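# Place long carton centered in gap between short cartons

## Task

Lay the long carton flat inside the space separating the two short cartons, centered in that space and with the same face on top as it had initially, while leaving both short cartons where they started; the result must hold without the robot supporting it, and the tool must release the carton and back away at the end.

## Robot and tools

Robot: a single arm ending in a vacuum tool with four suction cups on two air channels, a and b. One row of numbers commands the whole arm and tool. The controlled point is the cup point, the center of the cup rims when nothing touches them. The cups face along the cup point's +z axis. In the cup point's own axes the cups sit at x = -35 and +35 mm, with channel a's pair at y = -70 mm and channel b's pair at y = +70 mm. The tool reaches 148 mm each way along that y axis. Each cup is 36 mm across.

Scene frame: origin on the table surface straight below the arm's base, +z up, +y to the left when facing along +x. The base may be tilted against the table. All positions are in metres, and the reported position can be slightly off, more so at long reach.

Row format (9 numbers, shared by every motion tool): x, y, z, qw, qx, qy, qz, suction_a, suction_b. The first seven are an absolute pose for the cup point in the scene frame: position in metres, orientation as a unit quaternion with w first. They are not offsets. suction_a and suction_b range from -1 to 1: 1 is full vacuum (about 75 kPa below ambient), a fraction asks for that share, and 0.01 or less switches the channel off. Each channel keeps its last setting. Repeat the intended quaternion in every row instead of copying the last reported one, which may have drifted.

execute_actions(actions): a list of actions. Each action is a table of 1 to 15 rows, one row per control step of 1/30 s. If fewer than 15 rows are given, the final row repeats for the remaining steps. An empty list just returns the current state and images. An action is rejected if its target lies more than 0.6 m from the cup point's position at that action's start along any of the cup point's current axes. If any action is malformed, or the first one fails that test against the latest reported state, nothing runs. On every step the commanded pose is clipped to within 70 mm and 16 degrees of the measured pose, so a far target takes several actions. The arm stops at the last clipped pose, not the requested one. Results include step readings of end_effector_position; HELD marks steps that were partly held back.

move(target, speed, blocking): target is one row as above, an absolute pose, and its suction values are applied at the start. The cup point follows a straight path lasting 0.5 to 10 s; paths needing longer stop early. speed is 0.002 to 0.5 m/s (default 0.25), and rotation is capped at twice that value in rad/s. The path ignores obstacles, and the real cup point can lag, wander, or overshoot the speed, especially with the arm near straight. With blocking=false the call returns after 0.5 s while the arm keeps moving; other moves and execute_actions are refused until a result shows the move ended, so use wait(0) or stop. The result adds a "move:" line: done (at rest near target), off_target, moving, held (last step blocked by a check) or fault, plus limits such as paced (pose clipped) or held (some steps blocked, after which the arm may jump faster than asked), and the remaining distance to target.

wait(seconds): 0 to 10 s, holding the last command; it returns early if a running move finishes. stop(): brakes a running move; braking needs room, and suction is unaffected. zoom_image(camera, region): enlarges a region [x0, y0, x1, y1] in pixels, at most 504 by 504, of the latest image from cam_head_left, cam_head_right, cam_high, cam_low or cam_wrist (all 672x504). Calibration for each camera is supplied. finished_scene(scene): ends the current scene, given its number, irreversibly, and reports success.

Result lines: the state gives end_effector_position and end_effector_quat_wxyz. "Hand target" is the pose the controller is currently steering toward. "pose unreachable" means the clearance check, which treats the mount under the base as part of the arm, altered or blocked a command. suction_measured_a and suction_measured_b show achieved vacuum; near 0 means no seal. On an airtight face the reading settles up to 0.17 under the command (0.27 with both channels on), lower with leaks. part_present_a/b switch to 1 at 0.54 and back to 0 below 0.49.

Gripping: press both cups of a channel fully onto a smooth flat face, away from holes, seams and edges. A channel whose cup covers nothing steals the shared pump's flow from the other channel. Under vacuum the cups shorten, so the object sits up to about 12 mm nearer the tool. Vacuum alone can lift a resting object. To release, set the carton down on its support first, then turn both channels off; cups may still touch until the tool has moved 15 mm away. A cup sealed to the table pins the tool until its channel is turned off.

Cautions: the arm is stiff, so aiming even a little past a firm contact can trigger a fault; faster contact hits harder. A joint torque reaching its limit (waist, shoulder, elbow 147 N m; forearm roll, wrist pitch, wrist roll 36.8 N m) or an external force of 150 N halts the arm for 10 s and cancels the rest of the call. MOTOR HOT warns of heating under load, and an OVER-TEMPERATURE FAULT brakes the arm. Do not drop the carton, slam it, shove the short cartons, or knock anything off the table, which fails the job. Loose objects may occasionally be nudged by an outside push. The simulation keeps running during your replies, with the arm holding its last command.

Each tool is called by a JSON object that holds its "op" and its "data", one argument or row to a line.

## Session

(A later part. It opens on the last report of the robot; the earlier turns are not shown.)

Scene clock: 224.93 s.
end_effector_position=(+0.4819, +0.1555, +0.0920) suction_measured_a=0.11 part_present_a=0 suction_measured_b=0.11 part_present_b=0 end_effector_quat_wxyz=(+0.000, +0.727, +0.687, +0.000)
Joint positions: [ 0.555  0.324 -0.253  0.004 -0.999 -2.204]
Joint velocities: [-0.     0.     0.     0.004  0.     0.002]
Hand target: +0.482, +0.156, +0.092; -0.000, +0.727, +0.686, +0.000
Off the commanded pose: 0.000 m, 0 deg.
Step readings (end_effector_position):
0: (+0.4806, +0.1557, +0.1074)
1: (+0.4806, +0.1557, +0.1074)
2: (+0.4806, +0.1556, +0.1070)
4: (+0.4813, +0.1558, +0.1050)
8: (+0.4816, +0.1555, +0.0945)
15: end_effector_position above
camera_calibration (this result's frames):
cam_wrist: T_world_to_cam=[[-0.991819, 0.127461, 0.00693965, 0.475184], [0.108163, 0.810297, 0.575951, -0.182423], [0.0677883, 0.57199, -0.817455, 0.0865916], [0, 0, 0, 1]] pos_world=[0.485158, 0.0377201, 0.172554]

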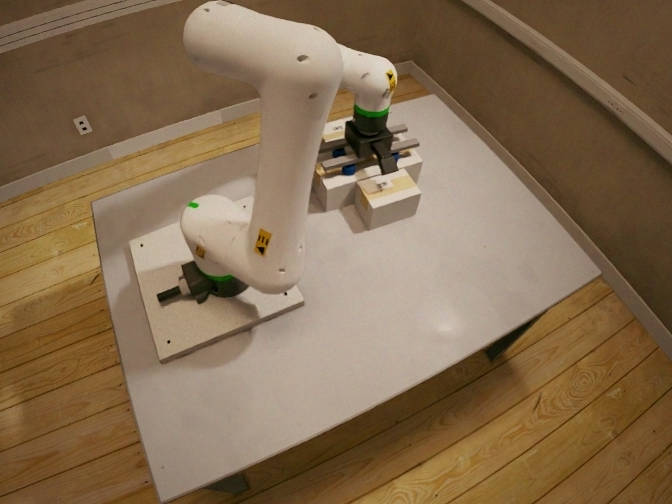

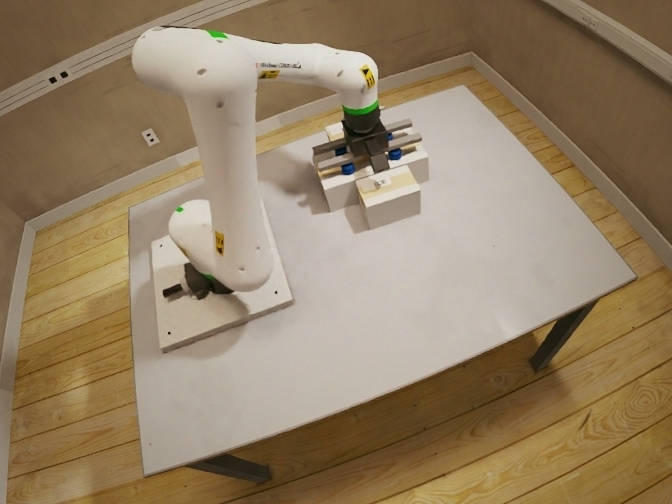

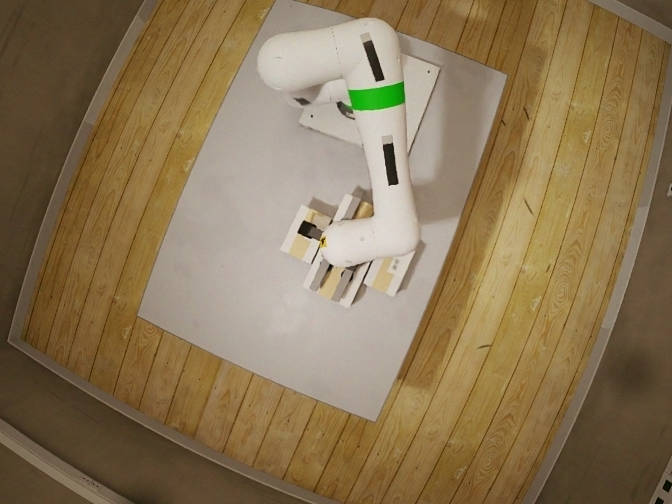

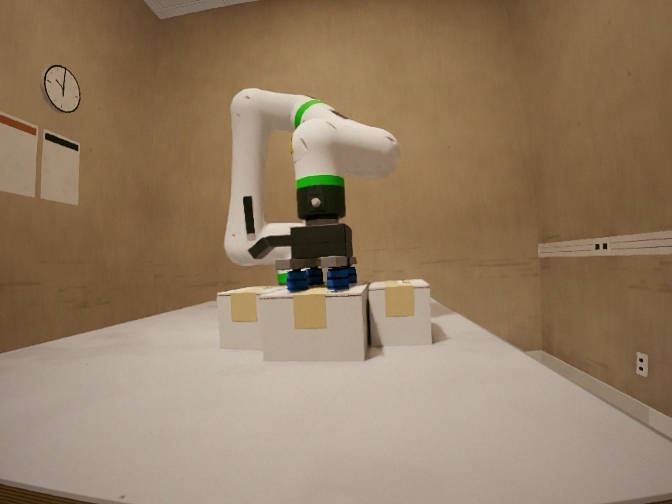

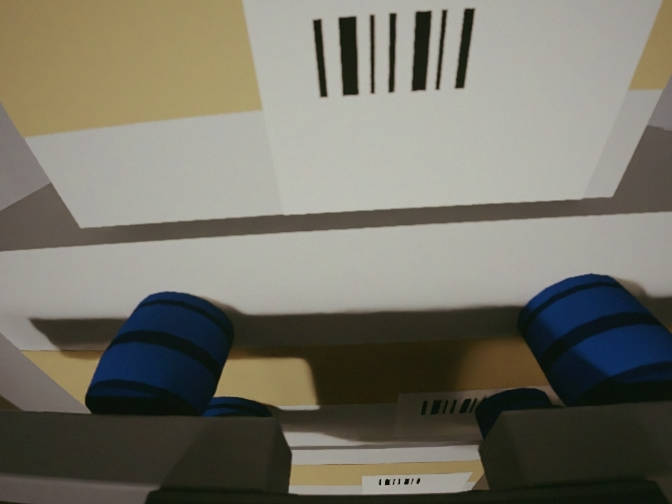

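{"op": "execute_actions", "data": {
  "actions": []
}}

{"op": "zoom_image", "data": {
  "camera": "cam_low",
  "region": [200, 250, 450, 380]
}}

{"op": "zoom_image", "data": {
  "camera": "cam_wrist",
  "region": [40, 190, 140, 270]
}}

{"op": "zoom_image", "data": {
  "camera": "cam_wrist",
  "region": [560, 160, 660, 240]
}}

{"op": "zoom_image", "data": {
  "camera": "cam_wrist",
  "region": [285, 420, 495, 500]
}}

Scene clock: 226.33 s.
end_effector_position=(+0.4818, +0.1555, +0.0919) suction_measured_a=0.00 part_present_a=0 suction_measured_b=0.00 part_present_b=0 end_effector_quat_wxyz=(-0.000, +0.727, +0.686, +0.000)
Joint positions: [ 0.555  0.324 -0.253  0.004 -0.999 -2.204]
Joint velocities: [-0.     0.     0.     0.    -0.     0.001]
Hand target: +0.482, +0.156, +0.092; -0.000, +0.727, +0.686, +0.000
Off the commanded pose: 0.000 m, 0 deg.
camera_calibration (this result's frames):
cam_wrist: T_world_to_cam=[[-0.991806, 0.127553, 0.00712418, 0.475084], [0.108341, 0.810254, 0.575978, -0.182465], [0.0676953, 0.572031, -0.817434, 0.0865702], [0, 0, 0, 1]] pos_world=[0.485099, 0.0377235, 0.172477]

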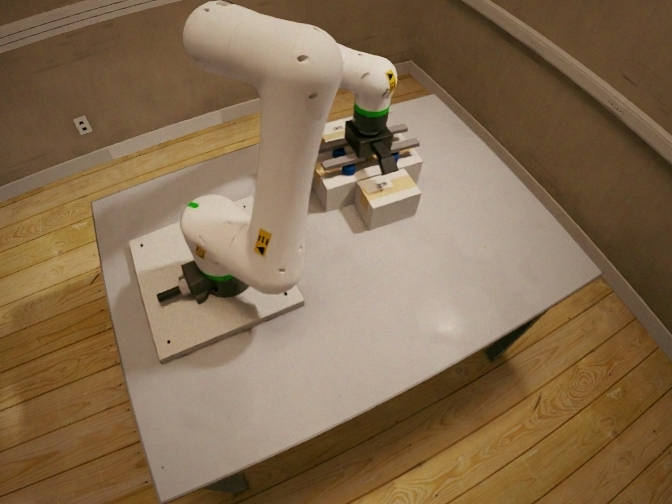

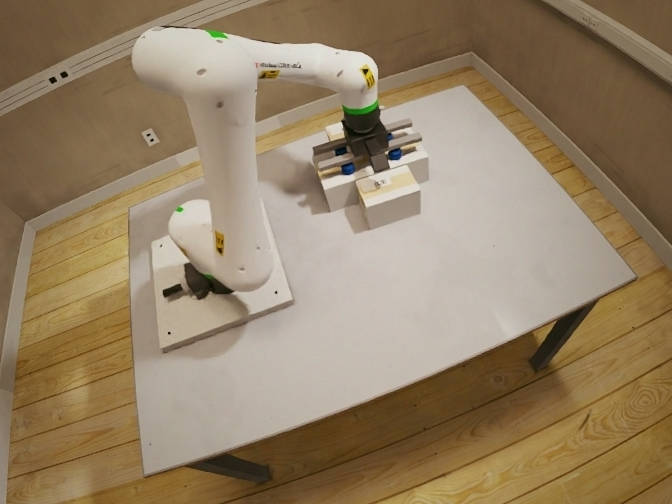

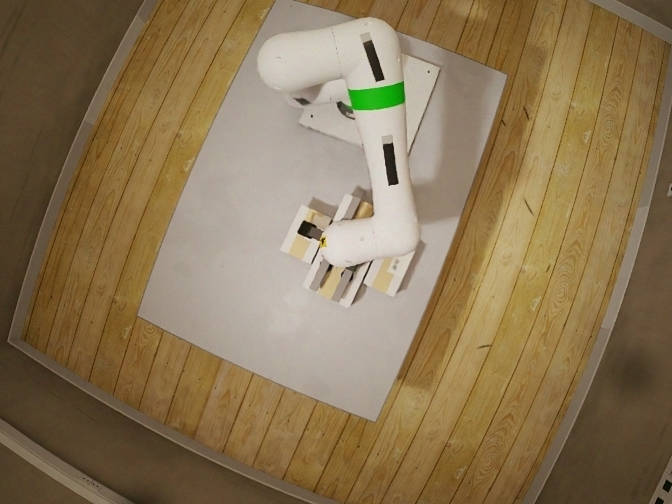

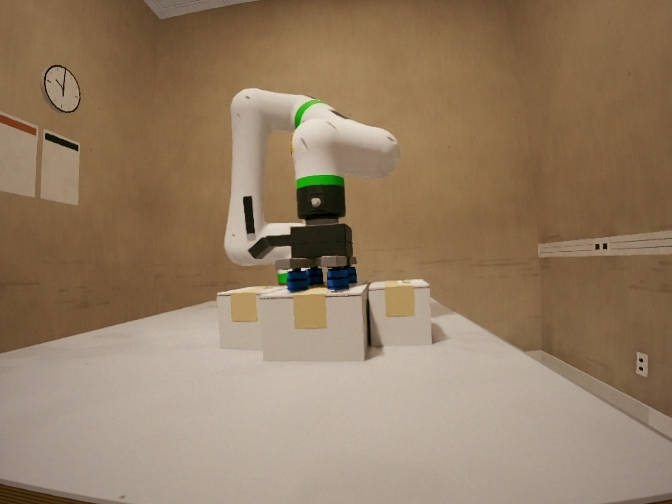

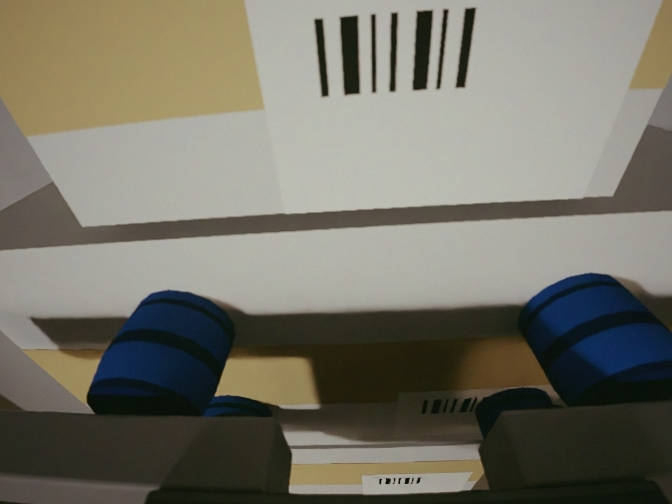

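Region (200, 250, 450, 380) of cam_low's 672x504 image, scaled by 2.016, with more detail than that image has; it fills the top 262 rows of this view, and the rest is white.

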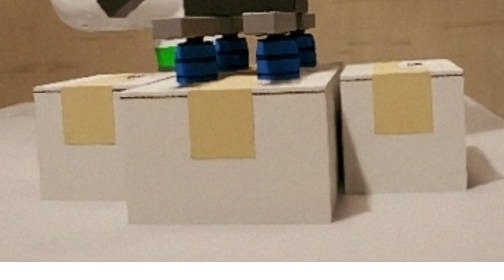

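Region (40, 190, 140, 270) of cam_wrist's 672x504 image, scaled by 5.040, with more detail than that image has; it fills the top 403 rows of this view, and the rest is white.

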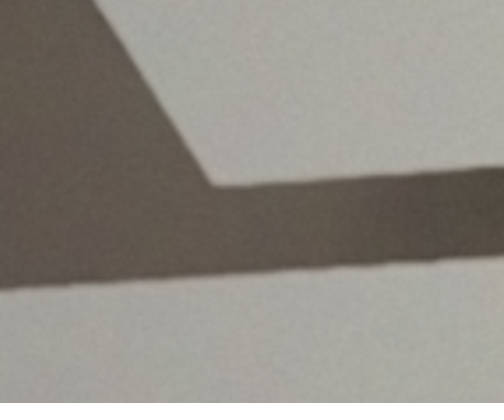

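Region (560, 160, 660, 240) of cam_wrist's 672x504 image, scaled by 5.040, with more detail than that image has; it fills the top 403 rows of this view, and the rest is white.

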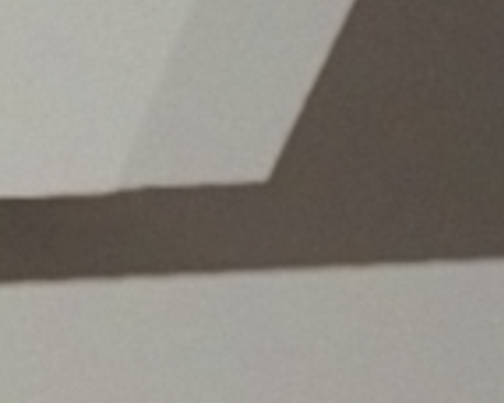

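Region (285, 420, 495, 500) of cam_wrist's 672x504 image, scaled by 2.400, with more detail than that image has; it fills the top 192 rows of this view, and the rest is white.

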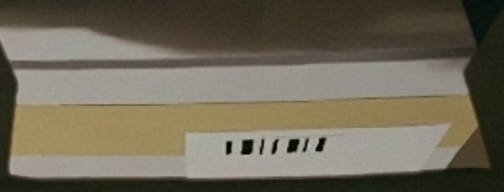

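{"op": "execute_actions", "data": {
  "actions": [
    [[0.4818,0.1555,0.09405,0,0.7272,0.6865,0,0,0],[0.4818,0.1555,0.10013,0,0.7272,0.6865,0,0,0],[0.4818,0.1555,0.10995,0,0.7272,0.6865,0,0,0],[0.4818,0.1555,0.12310,0,0.7272,0.6865,0,0,0],[0.4818,0.1555,0.13900,0,0.7272,0.6865,0,0,0],[0.4818,0.1555,0.15695,0,0.7272,0.6865,0,0,0],[0.4818,0.1555,0.17617,0,0.7272,0.6865,0,0,0],[0.4818,0.1555,0.19583,0,0.7272,0.6865,0,0,0],[0.4818,0.1555,0.21505,0,0.7272,0.6865,0,0,0],[0.4818,0.1555,0.23300,0,0.7272,0.6865,0,0,0],[0.4818,0.1555,0.24890,0,0.7272,0.6865,0,0,0],[0.4818,0.1555,0.26205,0,0.7272,0.6865,0,0,0],[0.4818,0.1555,0.27187,0,0.7272,0.6865,0,0,0],[0.4818,0.1555,0.27795,0,0.7272,0.6865,0,0,0],[0.4818,0.1555,0.28000,0,0.7272,0.6865,0,0,0]]
  ]
}}

Scene clock: 233.57 s.
end_effector_position=(+0.4820, +0.1543, +0.2480) suction_measured_a=0.00 part_present_a=0 suction_measured_b=0.00 part_present_b=0 end_effector_quat_wxyz=(+0.003, +0.727, +0.686, +0.005)
Joint positions: [ 0.557  0.169 -0.053  0.008 -1.345 -2.206]
Joint velocities: [ 0.009 -0.242  0.694 -0.    -0.917  0.   ]
Hand target: +0.481, +0.154, +0.278; +0.002, +0.727, +0.686, +0.003
Off the commanded pose: 0.032 m, 1 deg.
Step readings (end_effector_position):
0: (+0.4818, +0.1555, +0.0919)
1: (+0.4818, +0.1555, +0.0919)
2: (+0.4815, +0.1553, +0.0926)
4: (+0.4815, +0.1554, +0.1007)
8: (+0.4821, +0.1553, +0.1425)
15: end_effector_position above
camera_calibration (this result's frames):
cam_wrist: T_world_to_cam=[[-0.991729, 0.128297, -0.00365343, 0.476844], [0.102568, 0.809315, 0.57835, -0.269074], [0.0771573, 0.573191, -0.815781, 0.209764], [0, 0, 0, 1]] pos_world=[0.484314, 0.0363529, 0.328482]

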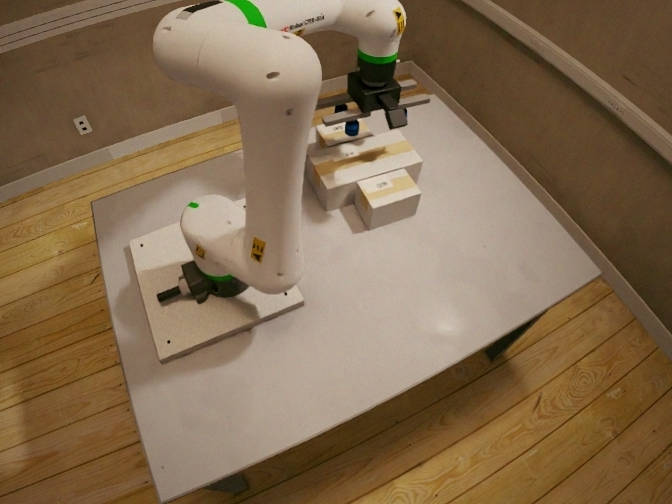

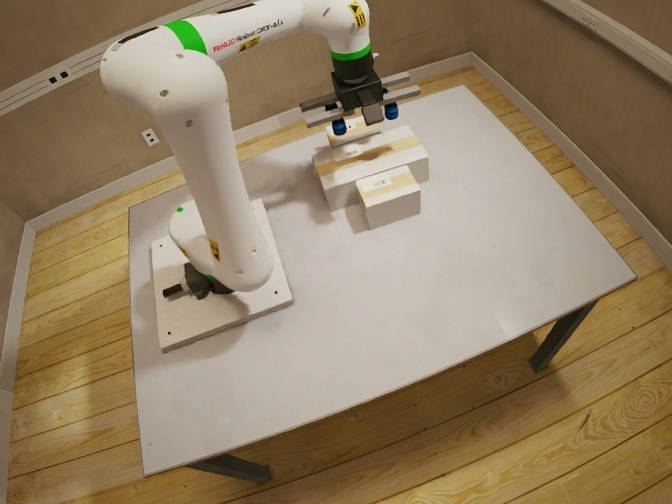

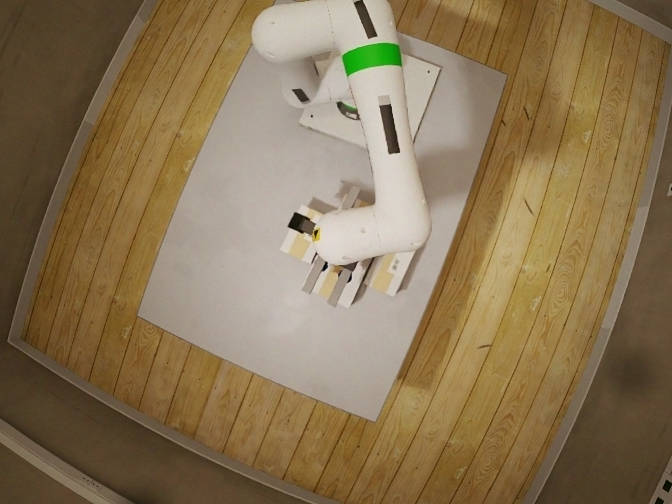

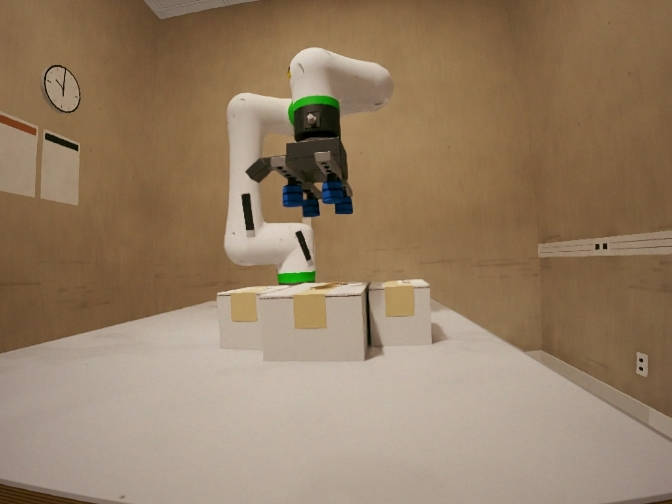

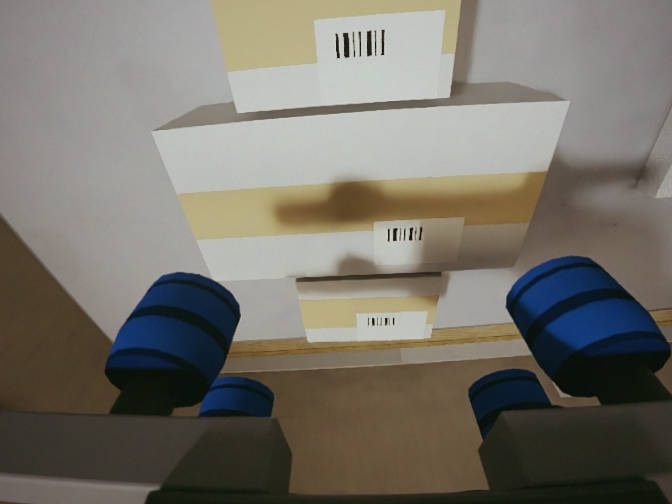

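{"op": "execute_actions", "data": {
  "actions": []
}}

{"op": "zoom_image", "data": {
  "camera": "cam_wrist",
  "region": [160, 0, 560, 330]
}}

{"op": "zoom_image", "data": {
  "camera": "cam_low",
  "region": [200, 250, 450, 380]
}}

Scene clock: 234.20 s.
end_effector_position=(+0.4810, +0.1544, +0.2784) suction_measured_a=0.00 part_present_a=0 suction_measured_b=0.00 part_present_b=0 end_effector_quat_wxyz=(+0.002, +0.727, +0.686, +0.003)
Joint positions: [ 0.557  0.156  0.004  0.006 -1.419 -2.206]
Joint velocities: [-0.    -0.     0.    -0.001  0.    -0.   ]
Hand target: +0.481, +0.154, +0.278; +0.002, +0.727, +0.686, +0.003
Off the commanded pose: 0.002 m, 0 deg.
camera_calibration (this result's frames):
cam_wrist: T_world_to_cam=[[-0.991776, 0.127983, 0.000604866, 0.474812], [0.104847, 0.809759, 0.57732, -0.28747], [0.0733974, 0.572636, -0.816518, 0.236627], [0, 0, 0, 1]] pos_world=[0.48368, 0.0365123, 0.358885]

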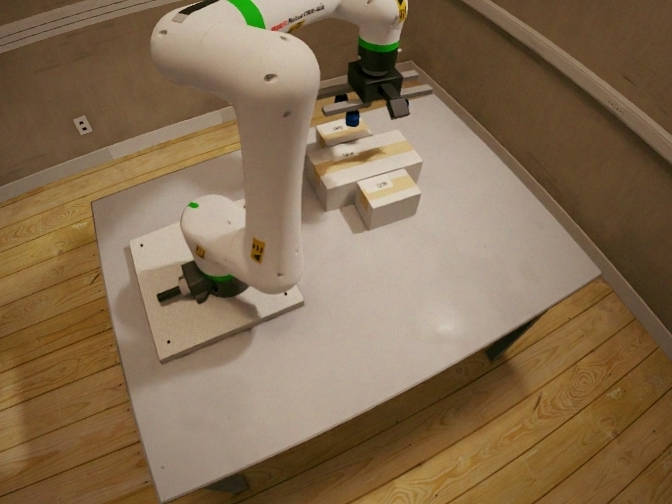

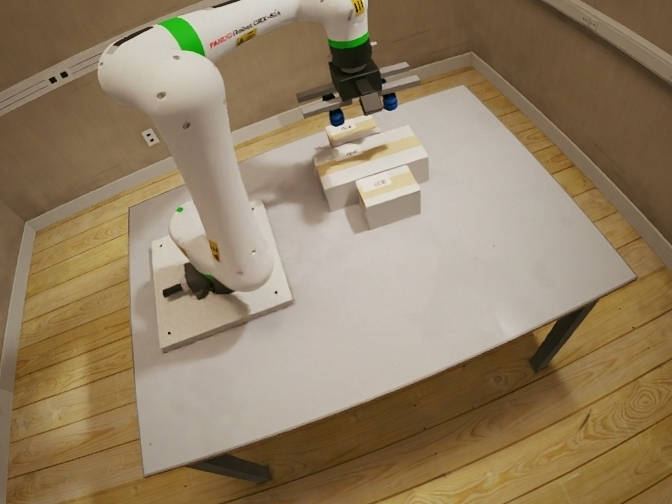

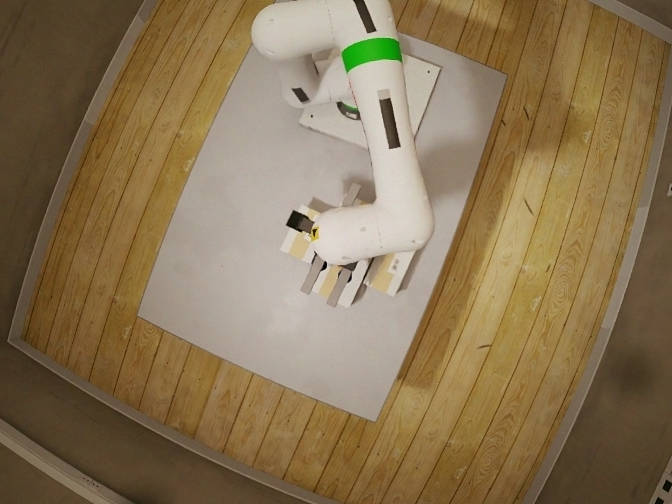

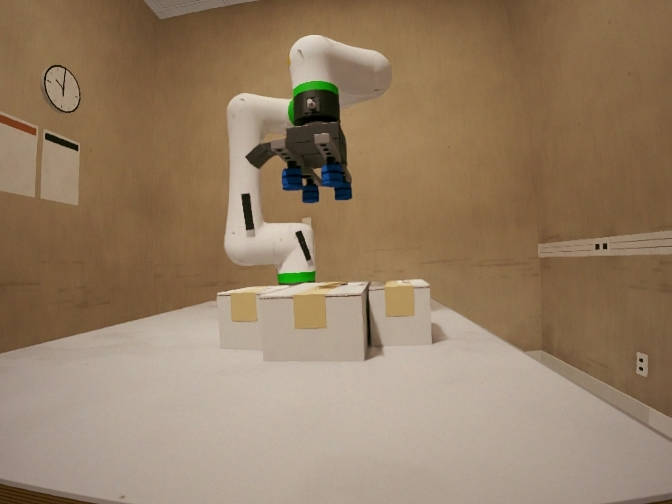

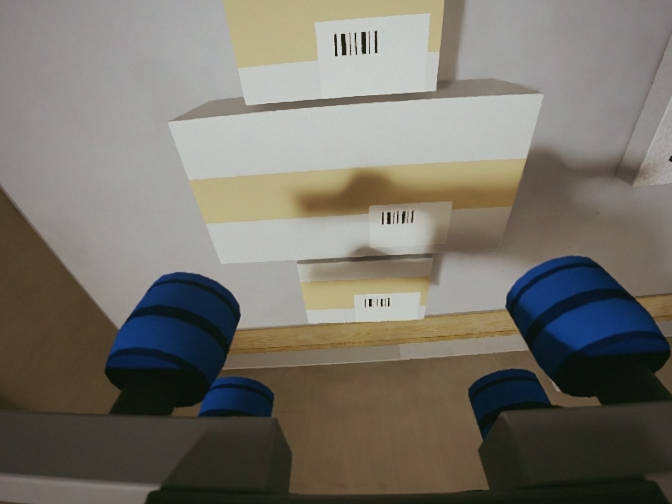

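Region (160, 0, 560, 330) of cam_wrist's 672x504 image, scaled by 1.260, with more detail than that image has; it fills the top 416 rows of this view, and the rest is white.

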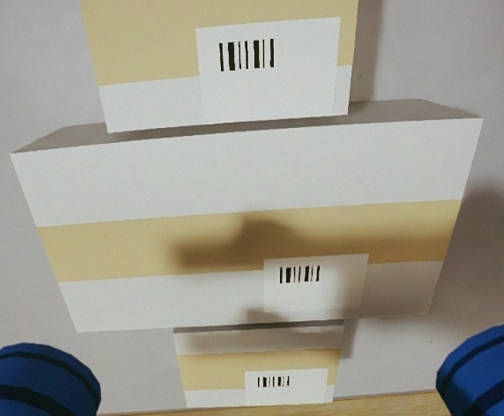

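Region (200, 250, 450, 380) of cam_low's 672x504 image, scaled by 2.016, with more detail than that image has; it fills the top 262 rows of this view, and the rest is white.

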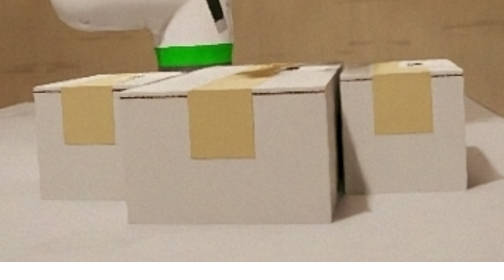

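{"op": "zoom_image", "data": {
  "camera": "cam_wrist",
  "region": [235, 85, 295, 125]
}}

{"op": "zoom_image", "data": {
  "camera": "cam_wrist",
  "region": [390, 75, 450, 115]
}}

{"op": "zoom_image", "data": {
  "camera": "cam_wrist",
  "region": [285, 245, 345, 285]
}}

{"op": "zoom_image", "data": {
  "camera": "cam_wrist",
  "region": [390, 235, 450, 275]
}}

Region (235, 85, 295, 125) of cam_wrist's 672x504 image, scaled by 8.400, with more detail than that image has.

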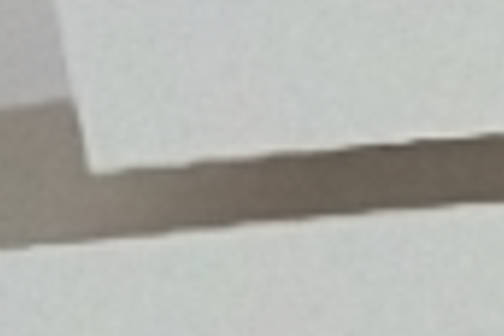

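Region (390, 75, 450, 115) of cam_wrist's 672x504 image, scaled by 8.400, with more detail than that image has.

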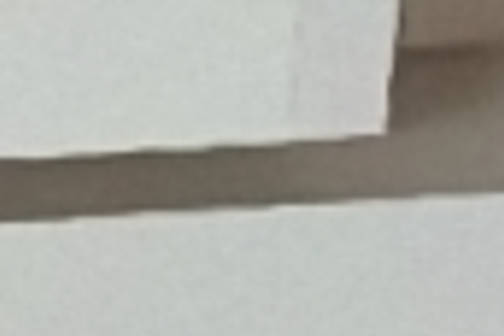

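Region (285, 245, 345, 285) of cam_wrist's 672x504 image, scaled by 8.400, with more detail than that image has.

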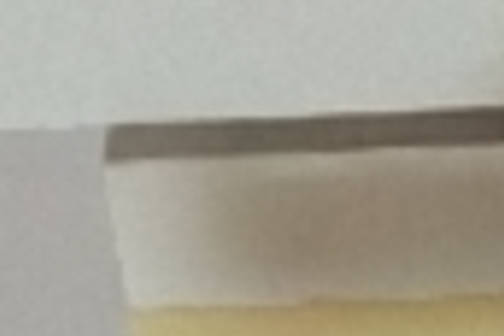

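Region (390, 235, 450, 275) of cam_wrist's 672x504 image, scaled by 8.400, with more detail than that image has.

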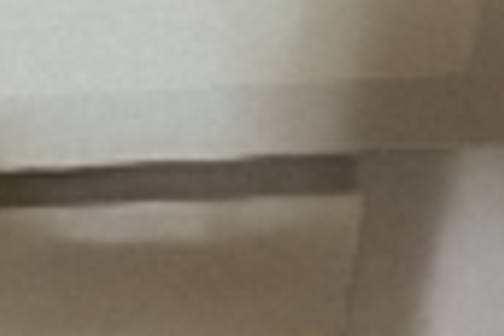

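{"op": "finished_scene", "data": {
  "scene": 2
}}

The scene is finished: the task was done.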